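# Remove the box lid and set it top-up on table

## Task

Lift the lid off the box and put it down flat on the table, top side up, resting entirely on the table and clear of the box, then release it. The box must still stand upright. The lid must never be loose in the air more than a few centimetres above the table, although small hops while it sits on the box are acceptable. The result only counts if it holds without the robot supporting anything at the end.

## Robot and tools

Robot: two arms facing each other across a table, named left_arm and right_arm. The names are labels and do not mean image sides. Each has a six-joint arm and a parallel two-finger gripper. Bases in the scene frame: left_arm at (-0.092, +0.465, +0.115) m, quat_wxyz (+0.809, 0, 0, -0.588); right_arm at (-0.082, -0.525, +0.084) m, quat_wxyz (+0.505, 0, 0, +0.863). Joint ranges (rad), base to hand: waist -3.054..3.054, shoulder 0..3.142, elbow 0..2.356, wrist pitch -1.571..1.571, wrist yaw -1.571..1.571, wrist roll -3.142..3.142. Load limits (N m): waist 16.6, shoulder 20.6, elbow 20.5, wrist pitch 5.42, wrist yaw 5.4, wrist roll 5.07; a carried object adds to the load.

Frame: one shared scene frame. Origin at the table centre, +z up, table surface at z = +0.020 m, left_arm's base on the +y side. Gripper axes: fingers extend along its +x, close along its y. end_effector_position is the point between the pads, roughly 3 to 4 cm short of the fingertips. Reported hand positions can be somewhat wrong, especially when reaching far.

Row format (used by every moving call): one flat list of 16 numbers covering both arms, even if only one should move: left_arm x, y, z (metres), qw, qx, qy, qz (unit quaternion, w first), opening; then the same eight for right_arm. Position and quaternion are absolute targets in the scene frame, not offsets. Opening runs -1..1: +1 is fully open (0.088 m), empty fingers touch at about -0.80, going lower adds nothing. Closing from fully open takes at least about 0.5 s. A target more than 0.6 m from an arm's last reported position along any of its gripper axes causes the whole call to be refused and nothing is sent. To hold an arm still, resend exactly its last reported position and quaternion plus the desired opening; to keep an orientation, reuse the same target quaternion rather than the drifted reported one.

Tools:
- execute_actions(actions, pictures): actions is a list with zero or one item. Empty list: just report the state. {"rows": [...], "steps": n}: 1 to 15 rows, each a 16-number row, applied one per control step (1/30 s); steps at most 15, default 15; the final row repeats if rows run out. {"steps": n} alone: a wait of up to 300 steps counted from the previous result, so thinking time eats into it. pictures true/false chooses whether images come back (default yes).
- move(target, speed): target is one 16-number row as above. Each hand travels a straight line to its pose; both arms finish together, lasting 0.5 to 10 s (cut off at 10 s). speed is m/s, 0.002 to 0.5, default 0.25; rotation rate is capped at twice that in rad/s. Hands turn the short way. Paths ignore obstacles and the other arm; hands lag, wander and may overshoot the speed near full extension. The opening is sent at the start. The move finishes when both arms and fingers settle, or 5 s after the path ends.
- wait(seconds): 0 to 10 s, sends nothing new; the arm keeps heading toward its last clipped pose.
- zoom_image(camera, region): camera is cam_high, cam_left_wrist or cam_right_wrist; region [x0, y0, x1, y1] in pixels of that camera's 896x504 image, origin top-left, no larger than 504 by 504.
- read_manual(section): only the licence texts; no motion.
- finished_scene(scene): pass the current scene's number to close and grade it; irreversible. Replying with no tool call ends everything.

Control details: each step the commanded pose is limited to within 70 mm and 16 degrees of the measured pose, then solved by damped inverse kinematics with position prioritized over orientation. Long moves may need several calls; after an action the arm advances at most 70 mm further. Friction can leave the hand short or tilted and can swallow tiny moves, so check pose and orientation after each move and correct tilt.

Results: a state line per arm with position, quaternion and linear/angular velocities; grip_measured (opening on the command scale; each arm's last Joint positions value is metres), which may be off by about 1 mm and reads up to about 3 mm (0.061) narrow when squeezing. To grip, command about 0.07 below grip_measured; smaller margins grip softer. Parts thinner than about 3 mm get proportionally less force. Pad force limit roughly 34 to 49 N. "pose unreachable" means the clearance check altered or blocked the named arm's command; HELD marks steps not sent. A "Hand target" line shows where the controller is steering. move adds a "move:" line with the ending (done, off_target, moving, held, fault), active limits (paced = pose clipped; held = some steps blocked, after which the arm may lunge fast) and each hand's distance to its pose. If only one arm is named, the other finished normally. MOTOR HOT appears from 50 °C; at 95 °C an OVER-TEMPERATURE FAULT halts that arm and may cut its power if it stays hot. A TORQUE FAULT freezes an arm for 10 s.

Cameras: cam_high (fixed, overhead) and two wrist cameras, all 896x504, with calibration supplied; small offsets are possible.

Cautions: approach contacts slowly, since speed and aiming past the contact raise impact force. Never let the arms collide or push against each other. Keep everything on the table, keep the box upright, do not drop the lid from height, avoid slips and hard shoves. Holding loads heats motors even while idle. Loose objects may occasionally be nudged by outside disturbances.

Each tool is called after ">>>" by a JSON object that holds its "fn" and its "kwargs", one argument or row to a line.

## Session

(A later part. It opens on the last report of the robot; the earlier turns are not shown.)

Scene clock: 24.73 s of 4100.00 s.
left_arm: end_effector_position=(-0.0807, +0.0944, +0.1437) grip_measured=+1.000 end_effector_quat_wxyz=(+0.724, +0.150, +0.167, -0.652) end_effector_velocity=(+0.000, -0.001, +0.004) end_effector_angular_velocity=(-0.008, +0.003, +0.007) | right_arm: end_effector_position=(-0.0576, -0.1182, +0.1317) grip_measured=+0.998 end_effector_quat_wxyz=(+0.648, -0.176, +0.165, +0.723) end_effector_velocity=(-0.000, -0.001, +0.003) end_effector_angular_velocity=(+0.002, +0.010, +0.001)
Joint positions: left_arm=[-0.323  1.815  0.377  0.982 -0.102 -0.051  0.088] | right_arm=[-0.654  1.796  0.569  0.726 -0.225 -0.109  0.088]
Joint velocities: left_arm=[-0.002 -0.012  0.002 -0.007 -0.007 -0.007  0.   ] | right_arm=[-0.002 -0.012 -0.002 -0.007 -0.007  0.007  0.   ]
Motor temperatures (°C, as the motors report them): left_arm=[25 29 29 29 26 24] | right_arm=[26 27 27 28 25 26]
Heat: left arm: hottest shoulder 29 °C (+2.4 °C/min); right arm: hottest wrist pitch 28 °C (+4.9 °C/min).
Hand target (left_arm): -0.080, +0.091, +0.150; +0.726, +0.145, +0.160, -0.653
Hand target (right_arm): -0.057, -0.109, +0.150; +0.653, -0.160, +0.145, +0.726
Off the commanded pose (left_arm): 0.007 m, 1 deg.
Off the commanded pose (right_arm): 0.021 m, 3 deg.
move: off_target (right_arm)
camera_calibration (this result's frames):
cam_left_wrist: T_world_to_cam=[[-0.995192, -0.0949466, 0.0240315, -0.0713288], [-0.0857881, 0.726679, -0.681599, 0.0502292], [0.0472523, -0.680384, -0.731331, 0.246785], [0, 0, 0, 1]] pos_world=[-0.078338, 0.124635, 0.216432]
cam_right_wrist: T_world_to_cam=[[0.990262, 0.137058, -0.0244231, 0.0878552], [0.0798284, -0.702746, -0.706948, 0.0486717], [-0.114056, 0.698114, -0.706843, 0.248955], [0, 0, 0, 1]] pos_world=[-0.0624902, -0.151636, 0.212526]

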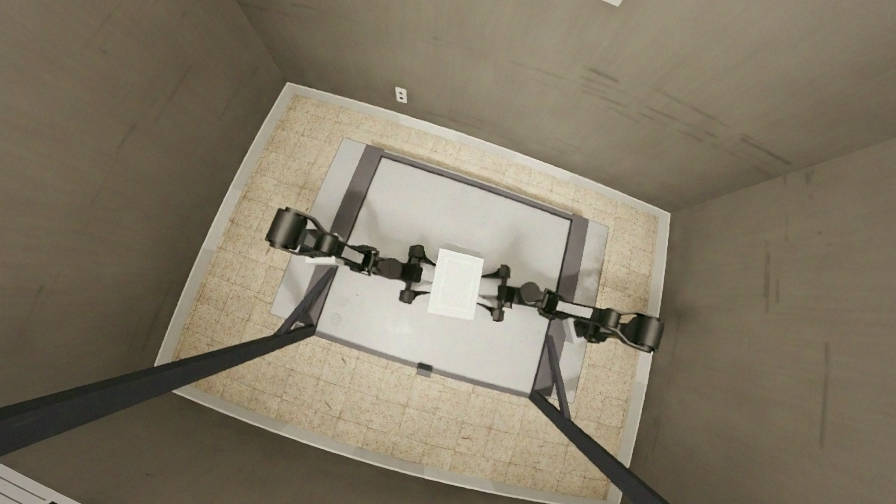

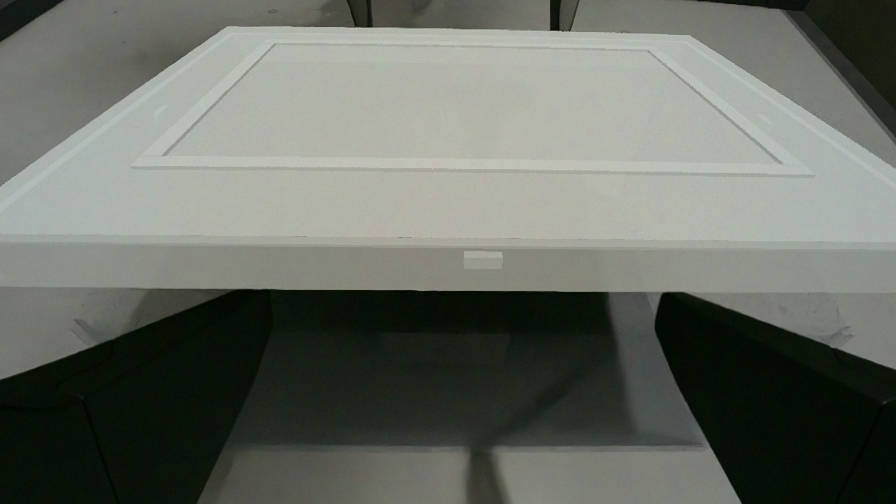

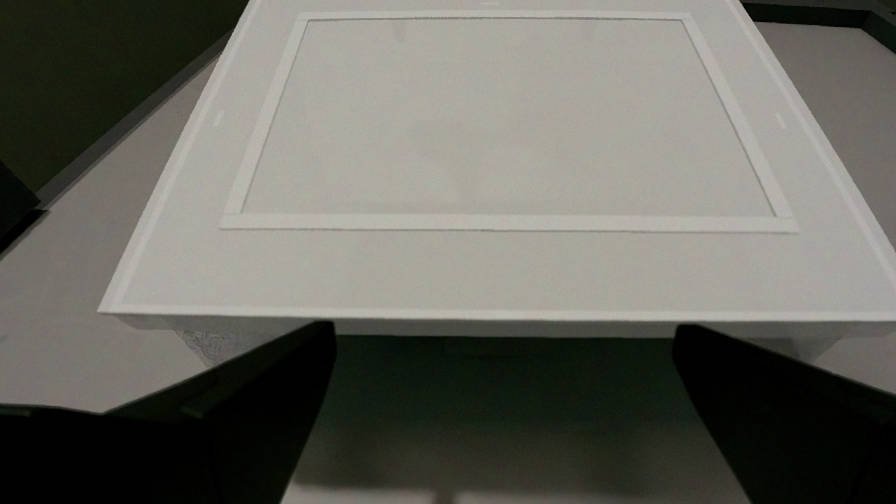

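>>> {"fn": "move", "kwargs": {
  "target": [-0.078,0.072,0.152,0.725,0.145,0.16,-0.653,1,-0.057,-0.116,0.135,0.653,-0.16,0.145,0.725,1],
  "speed": 0.008
}}

>>> {"fn": "move", "kwargs": {
  "target": [-0.078,0.075,0.152,0.725,0.145,0.16,-0.653,1,-0.056,-0.13,0.105,0.653,-0.16,0.145,0.725,1],
  "speed": 0.015
}}

>>> {"fn": "move", "kwargs": {
  "target": [-0.078,0.075,0.152,0.725,0.145,0.16,-0.653,1,-0.057,-0.108,0.103,0.653,-0.16,0.145,0.725,1],
  "speed": 0.01
}}

Scene clock: 29.17 s of 4100.00 s.
left_arm: end_effector_position=(-0.0794, +0.0804, +0.1465) grip_measured=+1.000 end_effector_quat_wxyz=(+0.724, +0.151, +0.168, -0.652) end_effector_velocity=(+0.000, -0.000, +0.000) end_effector_angular_velocity=(+0.000, +0.016, +0.014) | right_arm: end_effector_position=(-0.0571, -0.1212, +0.1278) grip_measured=+0.998 end_effector_quat_wxyz=(+0.651, -0.169, +0.156, +0.723) end_effector_velocity=(-0.001, -0.003, -0.003) end_effector_angular_velocity=(-0.012, +0.012, +0.001)
Joint positions: left_arm=[-0.318  1.829  0.437  0.934 -0.098 -0.049  0.088] | right_arm=[-0.656  1.818  0.54   0.801 -0.225 -0.108  0.088]
Joint velocities: left_arm=[-0.002 -0.002  0.002 -0.007 -0.007 -0.022  0.   ] | right_arm=[-0.002 -0.002 -0.007 -0.007 -0.007  0.007 -0.   ]
Motor temperatures (°C, as the motors report them): left_arm=[25 29 29 29 26 24] | right_arm=[26 28 27 29 25 26]
Heat: left arm: hottest shoulder 29 °C (+2.1 °C/min); right arm: hottest wrist pitch 29 °C (+6.2 °C/min).
Hand target (left_arm): -0.078, +0.072, +0.152; +0.725, +0.145, +0.160, -0.653
Hand target (right_arm): -0.057, -0.116, +0.135; +0.653, -0.160, +0.145, +0.726
Off the commanded pose (left_arm): 0.010 m, 1 deg.
Off the commanded pose (right_arm): 0.009 m, 2 deg.
move: off_target (left_arm, right_arm)
camera_calibration (this result's frames):
cam_left_wrist: T_world_to_cam=[[-0.995119, -0.0957584, 0.0238495, -0.0713401], [-0.0864119, 0.728823, -0.679228, 0.0618171], [0.0476597, -0.677973, -0.73354, 0.239409], [0, 0, 0, 1]] pos_world=[-0.0770603, 0.110428, 0.219305]
cam_right_wrist: T_world_to_cam=[[0.990678, 0.134939, -0.0186628, 0.0866852], [0.0798996, -0.686547, -0.722682, 0.0478217], [-0.110331, 0.714454, -0.690929, 0.24848], [0, 0, 0, 1]] pos_world=[-0.0622831, -0.156393, 0.207859]

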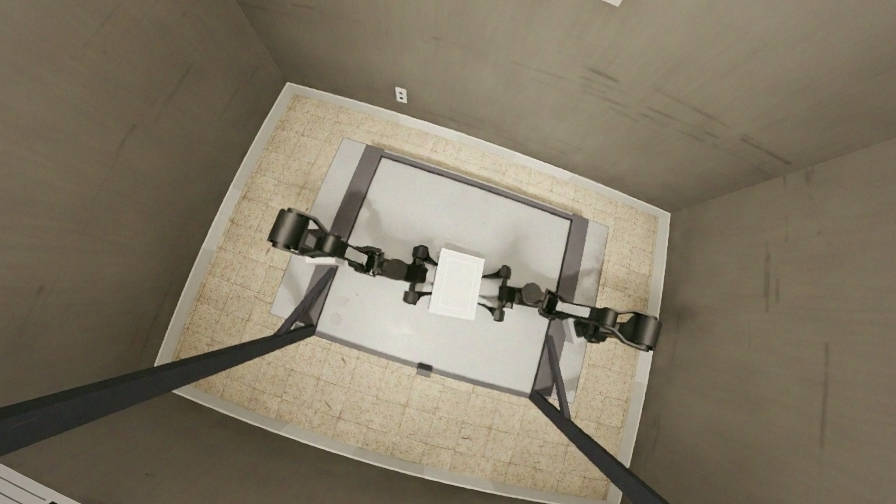

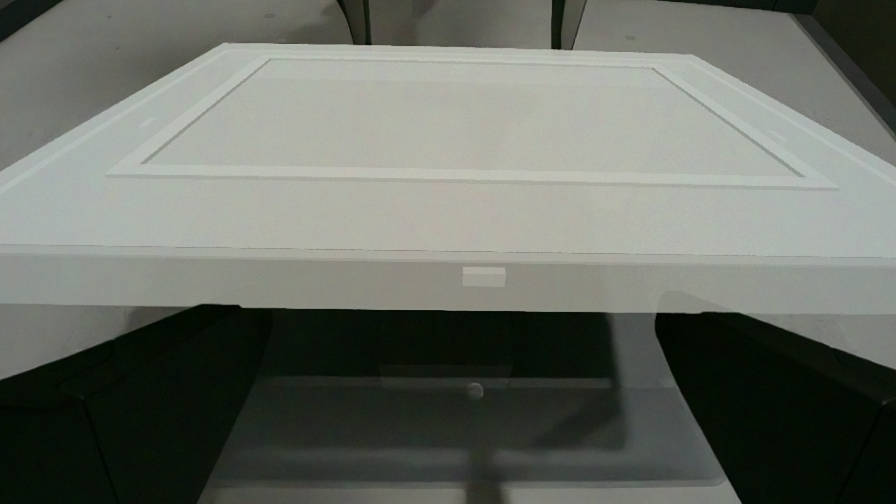

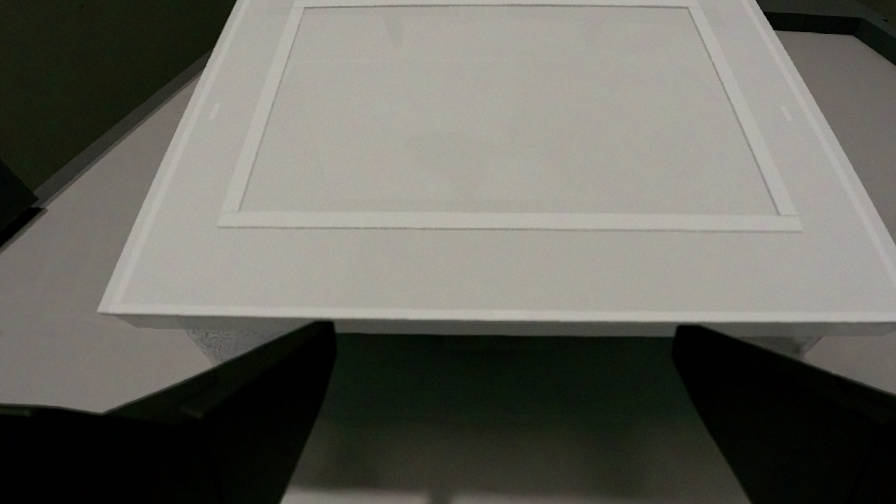

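Scene clock: 31.07 s of 4100.00 s.
left_arm: end_effector_position=(-0.0791, +0.0787, +0.1486) grip_measured=+1.000 end_effector_quat_wxyz=(+0.724, +0.148, +0.166, -0.653) end_effector_velocity=(+0.000, +0.003, -0.004) end_effector_angular_velocity=(+0.021, +0.003, +0.007) | right_arm: end_effector_position=(-0.0561, -0.1284, +0.1083) grip_measured=+0.998 end_effector_quat_wxyz=(+0.655, -0.159, +0.143, +0.725) end_effector_velocity=(-0.000, -0.000, -0.000) end_effector_angular_velocity=(+0.004, -0.004, +0.007)
Joint positions: left_arm=[-0.316  1.829  0.441  0.939 -0.096 -0.048  0.088] | right_arm=[-0.662  1.924  0.482  1.    -0.229 -0.108  0.088]
Joint velocities: left_arm=[-0.002 -0.002 -0.002 -0.022 -0.007 -0.007  0.   ] | right_arm=[-0.002  0.002 -0.002  0.007 -0.007 -0.007 -0.   ]
Motor temperatures (°C, as the motors report them): left_arm=[25 29 29 29 26 24] | right_arm=[26 28 27 29 25 26]
Heat: left arm: hottest shoulder 29 °C (+1.9 °C/min); right arm: hottest wrist pitch 29 °C (+5.8 °C/min).
Hand target (left_arm): -0.078, +0.075, +0.152; +0.725, +0.145, +0.160, -0.653
Hand target (right_arm): -0.056, -0.130, +0.105; +0.653, -0.160, +0.145, +0.725
Off the commanded pose (left_arm): 0.005 m, 1 deg.
Off the commanded pose (right_arm): 0.004 m, 0 deg.
move: done
camera_calibration (this result's frames):
cam_left_wrist: T_world_to_cam=[[-0.995164, -0.0950184, 0.0249034, -0.0714833], [-0.0861624, 0.72267, -0.685802, 0.0660773], [0.0471668, -0.684631, -0.727362, 0.239362], [0, 0, 0, 1]] pos_world=[-0.0767342, 0.10933, 0.221199]
cam_right_wrist: T_world_to_cam=[[0.991139, 0.13241, -0.0105102, 0.0851585], [0.0804111, -0.661118, -0.745961, 0.0345026], [-0.105721, 0.738506, -0.665907, 0.240952], [0, 0, 0, 1]] pos_world=[-0.0617045, -0.16641, 0.187084]

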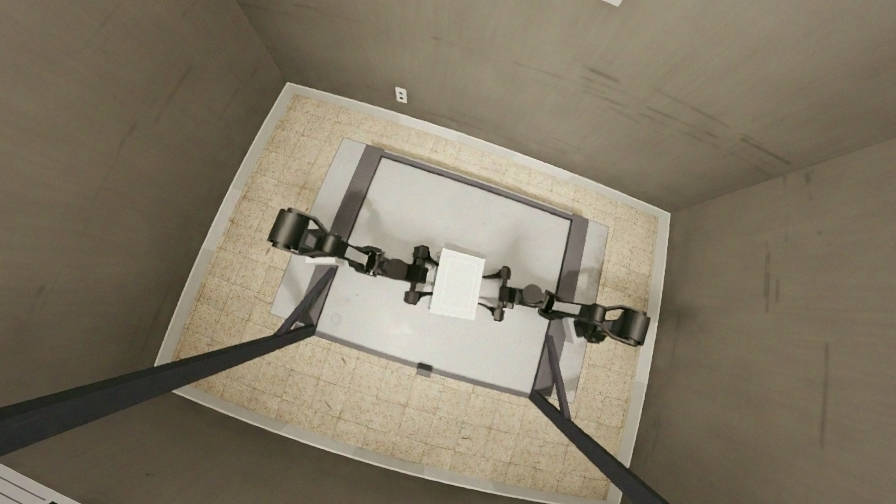

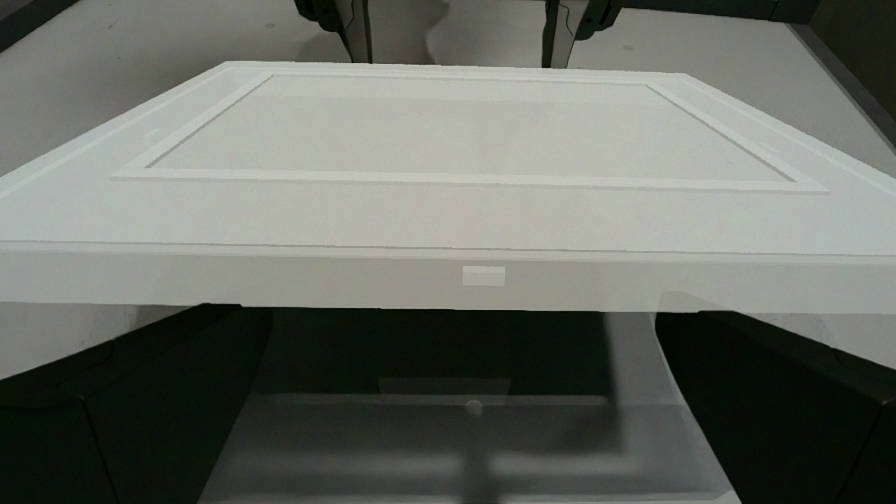

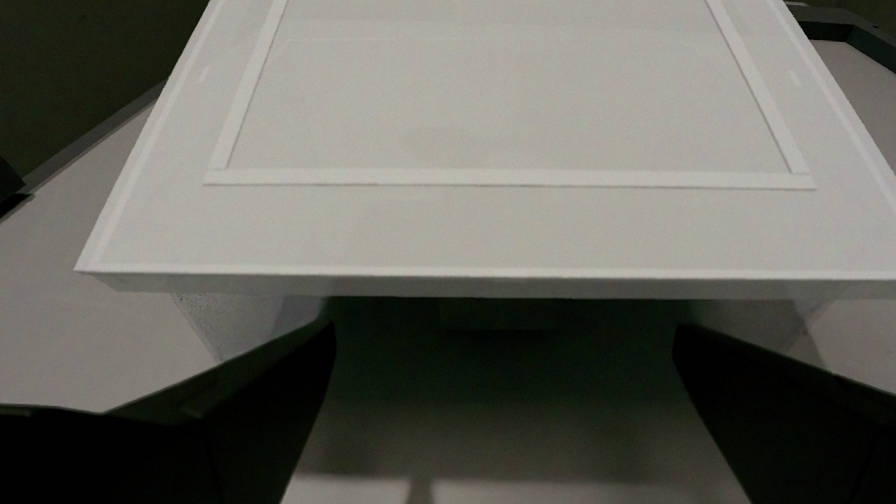

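Scene clock: 33.40 s of 4100.00 s.
left_arm: end_effector_position=(-0.0791, +0.0787, +0.1486) grip_measured=+1.000 end_effector_quat_wxyz=(+0.724, +0.148, +0.165, -0.653) end_effector_velocity=(-0.002, +0.001, -0.001) end_effector_angular_velocity=(+0.007, +0.010, -0.006) | right_arm: end_effector_position=(-0.0565, -0.1120, +0.1042) grip_measured=+0.998 end_effector_quat_wxyz=(+0.652, -0.160, +0.144, +0.727) end_effector_velocity=(-0.000, -0.001, -0.001) end_effector_angular_velocity=(-0.008, +0.011, +0.001)
Joint positions: left_arm=[-0.316  1.829  0.441  0.939 -0.096 -0.048  0.088] | right_arm=[-0.655  1.975  0.551  0.978 -0.228 -0.107  0.088]
Joint velocities: left_arm=[-0.002 -0.002 -0.002 -0.007  0.007 -0.007  0.   ] | right_arm=[-0.002 -0.002 -0.002 -0.007 -0.007  0.007 -0.   ]
Motor temperatures (°C, as the motors report them): left_arm=[25 29 29 30 26 24] | right_arm=[26 28 27 29 25 26]
Heat: left arm: hottest wrist pitch 30 °C (+3.6 °C/min); right arm: hottest wrist pitch 29 °C (+5.4 °C/min).
Hand target (left_arm): -0.078, +0.075, +0.152; +0.725, +0.145, +0.160, -0.653
Hand target (right_arm): -0.057, -0.108, +0.103; +0.653, -0.160, +0.145, +0.725
Off the commanded pose (left_arm): 0.005 m, 1 deg.
Off the commanded pose (right_arm): 0.004 m, 0 deg.
move: done
camera_calibration (this result's frames):
cam_left_wrist: T_world_to_cam=[[-0.995188, -0.0948549, 0.0245597, -0.071447], [-0.0858085, 0.722709, -0.685805, 0.0661028], [0.0473025, -0.684613, -0.72737, 0.239372], [0, 0, 0, 1]] pos_world=[-0.076754, 0.109327, 0.221201]
cam_right_wrist: T_world_to_cam=[[0.990301, 0.138384, -0.0124083, 0.0841722], [0.0834505, -0.663826, -0.743216, 0.041843], [-0.111086, 0.734972, -0.668936, 0.225673], [0, 0, 0, 1]] pos_world=[-0.0617784, -0.149735, 0.183104]

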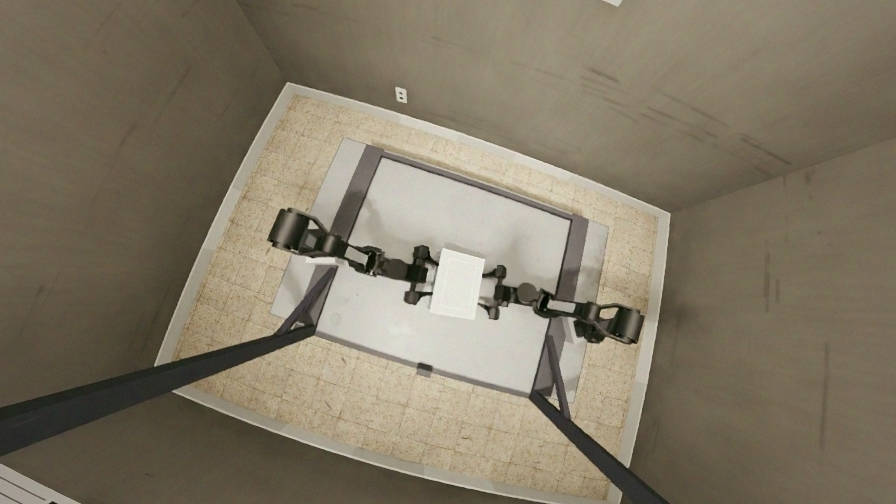

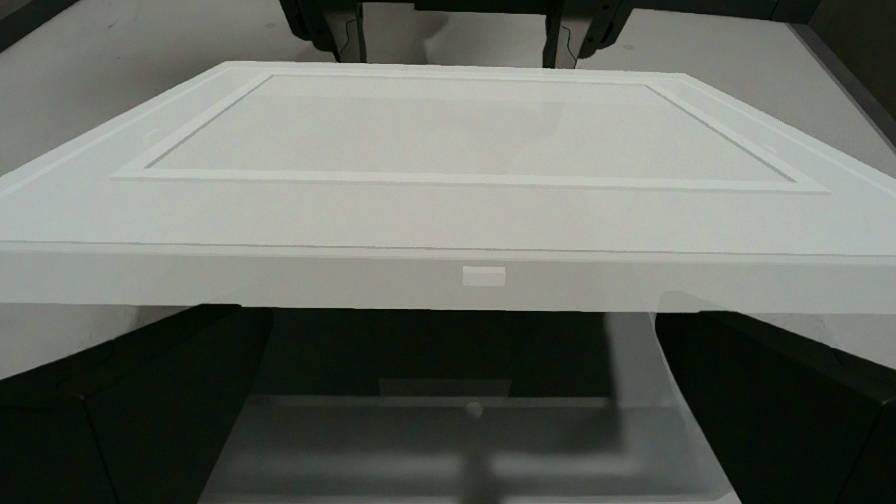

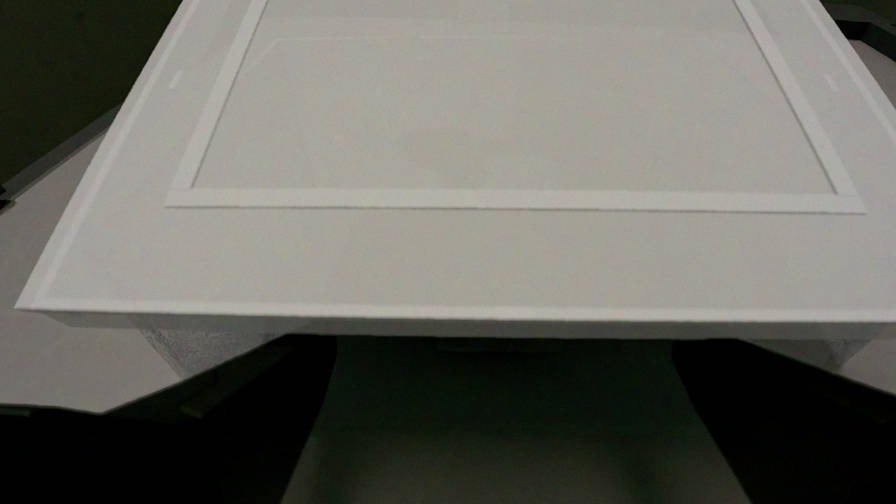

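Now well under.

>>> {"fn": "move", "kwargs": {
  "target": [-0.078,0.075,0.152,0.725,0.145,0.16,-0.653,1,-0.057,-0.106,0.14,0.653,-0.16,0.145,0.725,1],
  "speed": 0.008
}}

Scene clock: 39.07 s of 4100.00 s.
left_arm: end_effector_position=(-0.0788, +0.0787, +0.1486) grip_measured=+1.000 end_effector_quat_wxyz=(+0.725, +0.148, +0.166, -0.652) end_effector_velocity=(+0.002, +0.002, +0.000) end_effector_angular_velocity=(-0.002, -0.010, +0.006) | right_arm: end_effector_position=(-0.0568, -0.1135, +0.1255) grip_measured=+0.998 end_effector_quat_wxyz=(+0.650, -0.172, +0.161, +0.723) end_effector_velocity=(-0.003, -0.003, -0.003) end_effector_angular_velocity=(-0.011, -0.001, +0.012)
Joint positions: left_arm=[-0.315  1.829  0.441  0.939 -0.097 -0.048  0.088] | right_arm=[-0.654  1.843  0.576  0.779 -0.224 -0.107  0.088]
Joint velocities: left_arm=[ 0.002 -0.002 -0.007  0.007 -0.007  0.007  0.   ] | right_arm=[ 0.002 -0.002 -0.007 -0.007 -0.007 -0.007 -0.   ]
Motor temperatures (°C, as the motors report them): left_arm=[25 29 30 30 26 24] | right_arm=[26 28 28 29 25 26]
Heat: left arm: hottest elbow 30 °C (+3.1 °C/min); right arm: hottest wrist pitch 29 °C (+4.6 °C/min).
Hand target (left_arm): -0.078, +0.075, +0.152; +0.726, +0.145, +0.160, -0.653
Hand target (right_arm): -0.057, -0.106, +0.140; +0.653, -0.160, +0.145, +0.726
Off the commanded pose (left_arm): 0.005 m, 1 deg.
Off the commanded pose (right_arm): 0.016 m, 2 deg.
move: off_target (right_arm)
camera_calibration (this result's frames):
cam_left_wrist: T_world_to_cam=[[-0.995087, -0.0959653, 0.0243572, -0.0709643], [-0.0864938, 0.722875, -0.685544, 0.0659406], [0.0481813, -0.684283, -0.727623, 0.239419], [0, 0, 0, 1]] pos_world=[-0.0764477, 0.109353, 0.221141]
cam_right_wrist: T_world_to_cam=[[0.990567, 0.135122, -0.0227966, 0.0858102], [0.0782448, -0.694302, -0.715417, 0.0494974], [-0.112497, 0.706885, -0.698325, 0.241412], [0, 0, 0, 1]] pos_world=[-0.0617157, -0.147879, 0.205951]

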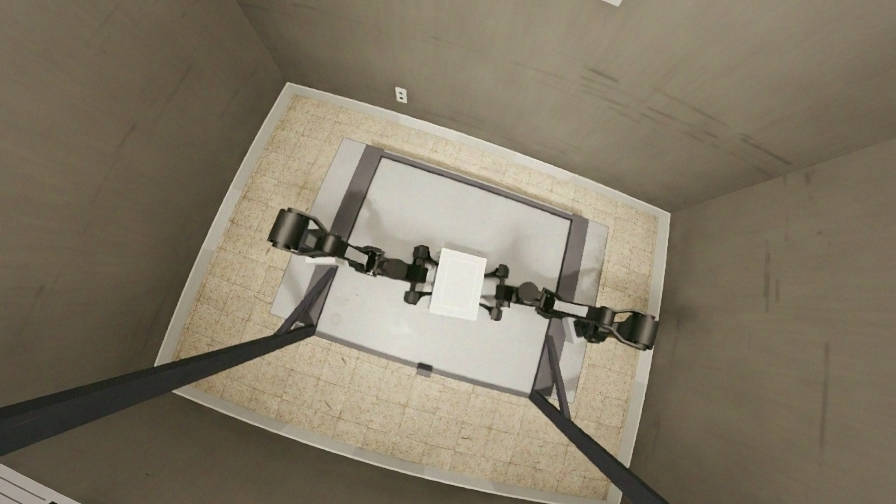

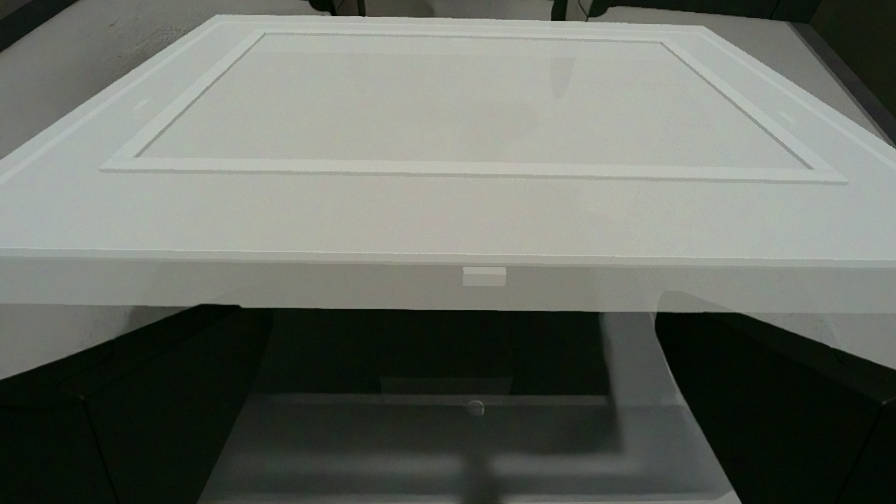

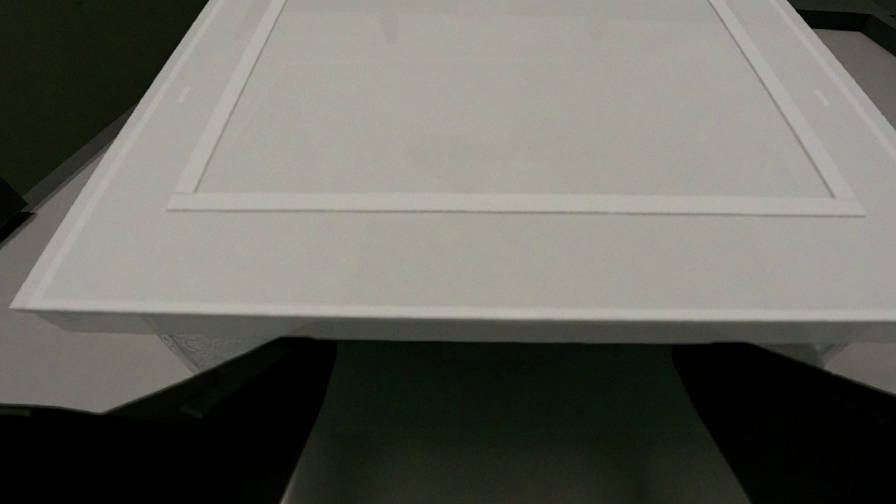

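>>> {"fn": "move", "kwargs": {
  "target": [-0.078,0.072,0.17,0.725,0.145,0.16,-0.653,1,-0.057,-0.108,0.172,0.653,-0.16,0.145,0.725,1],
  "speed": 0.01
}}

Scene clock: 44.43 s of 4100.00 s.
left_arm: end_effector_position=(-0.0790, +0.0800, +0.1580) grip_measured=+1.000 end_effector_quat_wxyz=(+0.722, +0.157, +0.173, -0.651) end_effector_velocity=(-0.002, -0.000, +0.000) end_effector_angular_velocity=(+0.002, +0.010, -0.006) | right_arm: end_effector_position=(-0.0569, -0.1143, +0.1578) grip_measured=+0.998 end_effector_quat_wxyz=(+0.650, -0.171, +0.160, +0.723) end_effector_velocity=(+0.002, -0.001, +0.000) end_effector_angular_velocity=(-0.004, +0.003, -0.012)
Joint positions: left_arm=[-0.315  1.757  0.455  0.828 -0.095 -0.048  0.088] | right_arm=[-0.654  1.707  0.606  0.615 -0.224 -0.107  0.088]
Joint velocities: left_arm=[-0.002 -0.002  0.002 -0.007  0.007 -0.007  0.   ] | right_arm=[-0.002 -0.007 -0.002 -0.007  0.007  0.007 -0.   ]
Motor temperatures (°C, as the motors report them): left_arm=[25 30 30 30 26 24] | right_arm=[26 29 28 29 25 26]
Heat: left arm: hottest shoulder 30 °C (+2.7 °C/min); right arm: hottest shoulder 29 °C (+4.1 °C/min).
Hand target (left_arm): -0.078, +0.072, +0.170; +0.726, +0.145, +0.160, -0.653
Hand target (right_arm): -0.057, -0.108, +0.172; +0.653, -0.160, +0.145, +0.726
Off the commanded pose (left_arm): 0.014 m, 2 deg.
Off the commanded pose (right_arm): 0.016 m, 2 deg.
move: off_target (left_arm, right_arm)
camera_calibration (this result's frames):
cam_left_wrist: T_world_to_cam=[[-0.995202, -0.0951628, 0.0227227, -0.0711152], [-0.0859211, 0.739003, -0.668201, 0.0675413], [0.0467957, -0.666947, -0.743634, 0.248231], [0, 0, 0, 1]] pos_world=[-0.076587, 0.108876, 0.23134]
cam_right_wrist: T_world_to_cam=[[0.990574, 0.135173, -0.0221678, 0.0866828], [0.078478, -0.69268, -0.716963, 0.0725144], [-0.112269, 0.708465, -0.696759, 0.26451], [0, 0, 0, 1]] pos_world=[-0.0618602, -0.148884, 0.238211]

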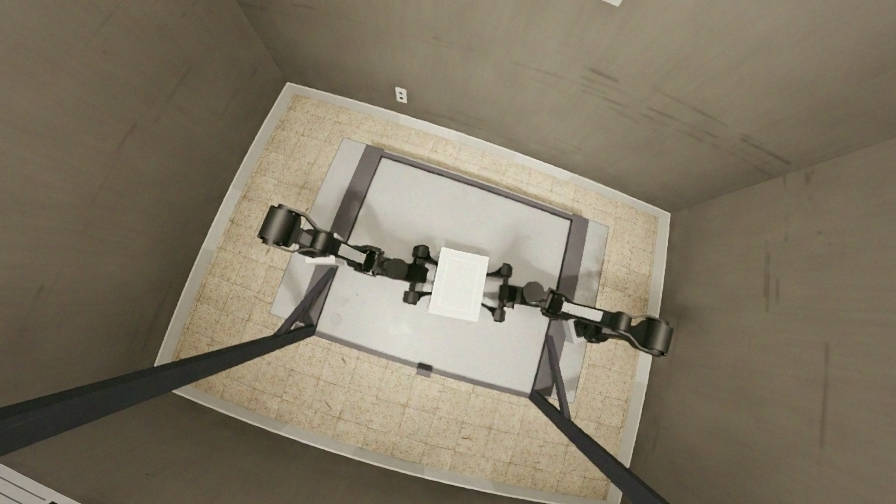

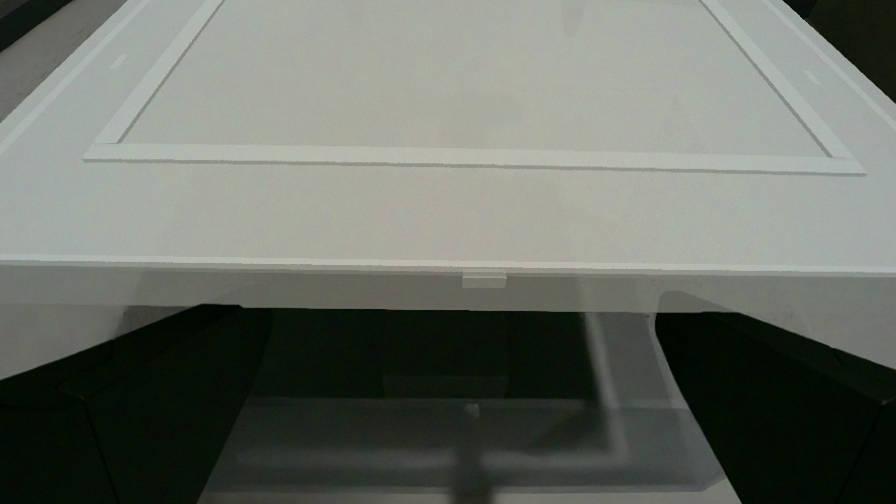

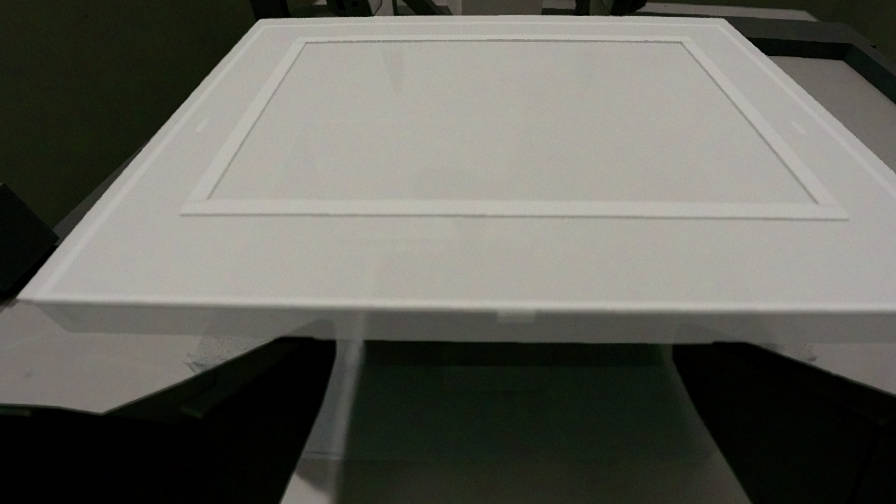

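>>> {"fn": "move", "kwargs": {
  "target": [0.16,0.07,0.178,0.725,0.145,0.16,-0.653,1,0.181,-0.106,0.18,0.653,-0.16,0.145,0.725,1],
  "speed": 0.03
}}

>>> {"fn": "move", "kwargs": {
  "target": [0.16,0.07,0.07,0.725,0.145,0.16,-0.653,1,0.181,-0.106,0.072,0.653,-0.16,0.145,0.725,1],
  "speed": 0.025
}}

Scene clock: 53.93 s of 4100.00 s.
left_arm: end_effector_position=(+0.1579, +0.0784, +0.1685) grip_measured=+1.000 end_effector_quat_wxyz=(+0.727, +0.145, +0.178, -0.647) end_effector_velocity=(-0.005, -0.001, -0.006) end_effector_angular_velocity=(+0.018, +0.015, -0.017) | right_arm: end_effector_position=(+0.1833, -0.1164, +0.1733) grip_measured=+0.998 end_effector_quat_wxyz=(+0.659, -0.157, +0.158, +0.719) end_effector_velocity=(-0.001, +0.000, +0.002) end_effector_angular_velocity=(+0.010, -0.009, +0.025)
Joint positions: left_arm=[0.436 1.968 0.875 0.537 0.56  0.297 0.088] | right_arm=[-1.304  2.007  1.142  0.215 -0.773 -0.466  0.088]
Joint velocities: left_arm=[-0.007  0.007  0.002 -0.022  0.007  0.007  0.   ] | right_arm=[-0.002  0.002  0.007 -0.007 -0.022 -0.022 -0.   ]
Motor temperatures (°C, as the motors report them): left_arm=[25 30 31 31 26 25] | right_arm=[26 29 29 30 25 26]
Heat: left arm: hottest elbow 31 °C (+3.3 °C/min); right arm: hottest wrist pitch 30 °C (+4.4 °C/min).
Hand target (left_arm): +0.159, +0.068, +0.177; +0.725, +0.145, +0.161, -0.654
Hand target (right_arm): +0.180, -0.107, +0.180; +0.654, -0.158, +0.144, +0.726
Off the commanded pose (left_arm): 0.013 m, 2 deg.
Off the commanded pose (right_arm): 0.013 m, 2 deg.
move: off_target (left_arm, right_arm)
camera_calibration (this result's frames):
cam_left_wrist: T_world_to_cam=[[-0.992726, -0.1126, 0.0426247, 0.161913], [-0.111774, 0.730358, -0.673858, 0.101781], [0.0447448, -0.67372, -0.737631, 0.243745], [0, 0, 0, 1]] pos_world=[0.161206, 0.10811, 0.241478]
cam_right_wrist: T_world_to_cam=[[0.992956, 0.113901, -0.0326264, -0.151713], [0.0535562, -0.677119, -0.733922, 0.0726274], [-0.105686, 0.727005, -0.678449, 0.30146], [0, 0, 0, 1]] pos_world=[0.178615, -0.152706, 0.252879]

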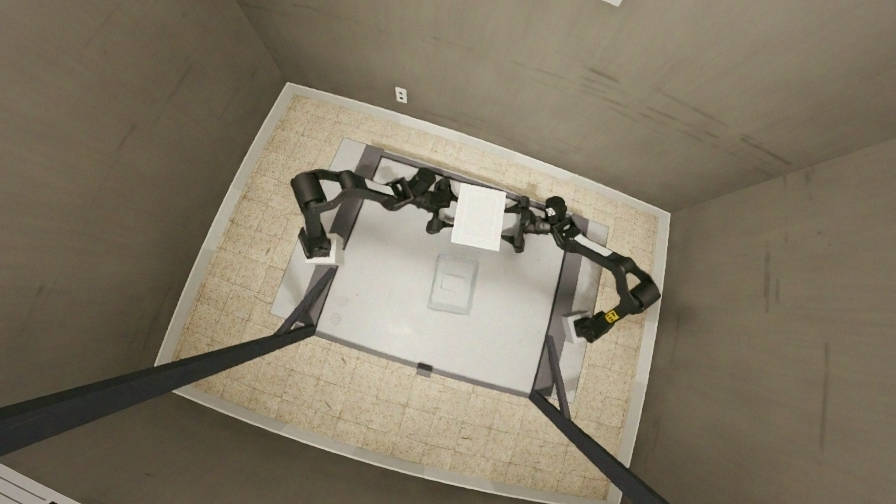

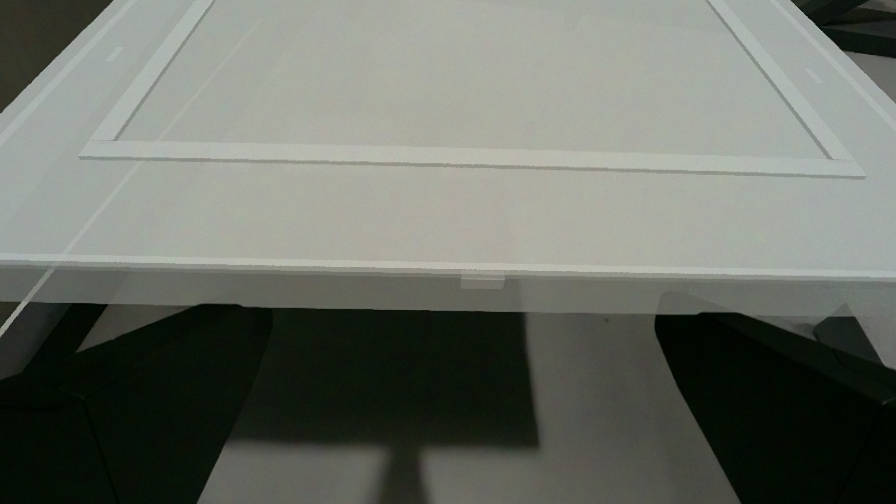

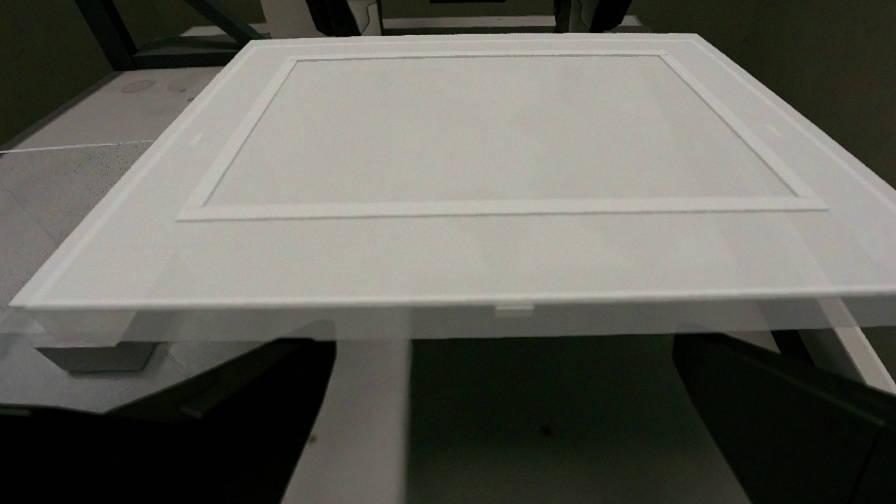

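Scene clock: 58.30 s of 4100.00 s.
left_arm: end_effector_position=(+0.1590, +0.0796, +0.0664) grip_measured=+1.000 end_effector_quat_wxyz=(+0.727, +0.144, +0.175, -0.648) end_effector_velocity=(-0.005, -0.001, -0.002) end_effector_angular_velocity=(-0.007, +0.017, -0.018) | right_arm: end_effector_position=(+0.1845, -0.1137, +0.0701) grip_measured=+0.998 end_effector_quat_wxyz=(+0.658, -0.158, +0.155, +0.720) end_effector_velocity=(+0.001, +0.002, +0.002) end_effector_angular_velocity=(+0.005, -0.005, -0.007)
Joint positions: left_arm=[0.441 2.347 0.87  0.927 0.568 0.301 0.088] | right_arm=[-1.302  2.302  1.091  0.563 -0.773 -0.469  0.088]
Joint velocities: left_arm=[-0.002  0.007 -0.002  0.007  0.022 -0.007  0.   ] | right_arm=[ 0.002 -0.002  0.002  0.007  0.007  0.007 -0.   ]
Motor temperatures (°C, as the motors report them): left_arm=[25 30 31 31 26 25] | right_arm=[26 30 29 30 25 26]
Heat: left arm: hottest elbow 31 °C (+3.1 °C/min); right arm: hottest shoulder 30 °C (+4.1 °C/min).
Hand target (left_arm): +0.159, +0.071, +0.071; +0.725, +0.145, +0.160, -0.653
Hand target (right_arm): +0.180, -0.107, +0.072; +0.653, -0.160, +0.145, +0.725
Off the commanded pose (left_arm): 0.010 m, 2 deg.
Off the commanded pose (right_arm): 0.009 m, 1 deg.
move: off_target (left_arm, right_arm)
camera_calibration (this result's frames):
cam_left_wrist: T_world_to_cam=[[-0.993177, -0.109724, 0.0395095, 0.167519], [-0.107236, 0.726105, -0.67917, 0.032197], [0.0458333, -0.678773, -0.732916, 0.169046], [0, 0, 0, 1]] pos_world=[0.162081, 0.109746, 0.139145]
cam_right_wrist: T_world_to_cam=[[0.992651, 0.11787, -0.0273856, -0.156406], [0.0599325, -0.67548, -0.734939, -0.0022554], [-0.105126, 0.727897, -0.67758, 0.22957], [0, 0, 0, 1]] pos_world=[0.179526, -0.150191, 0.149611]

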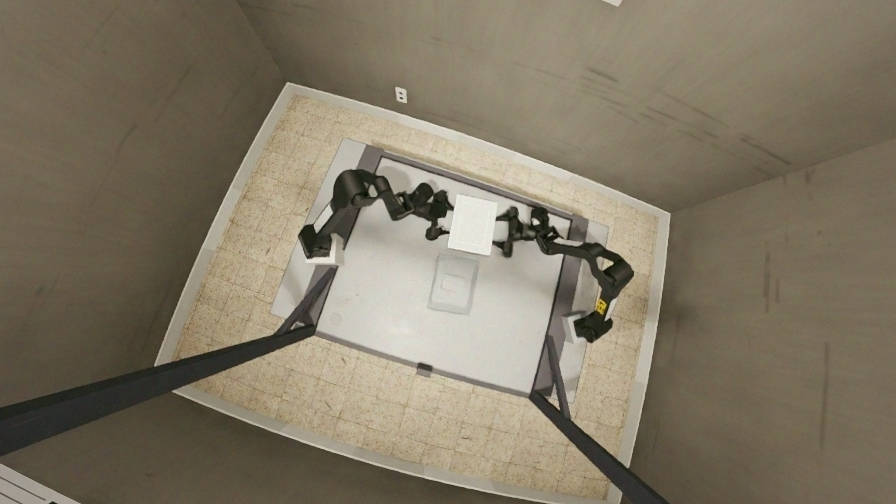

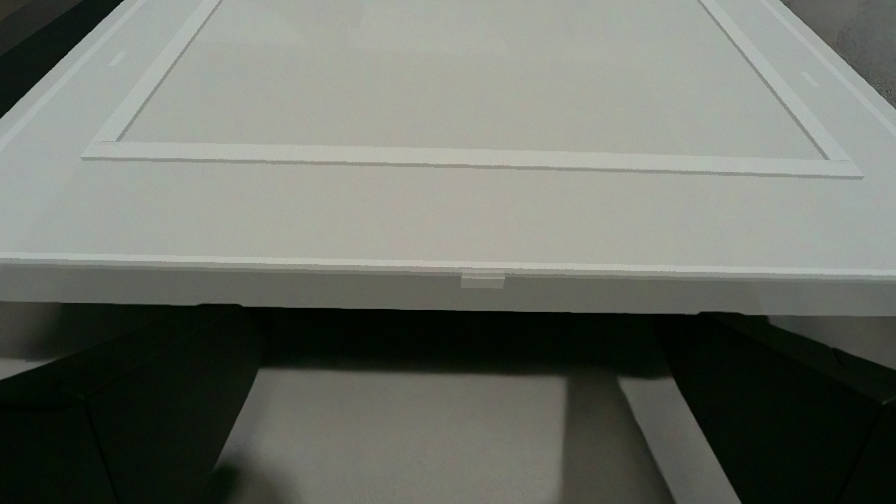

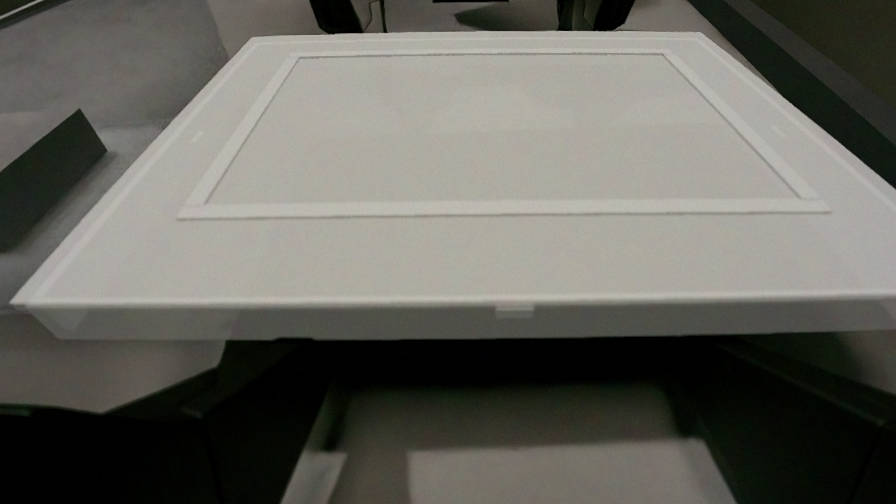

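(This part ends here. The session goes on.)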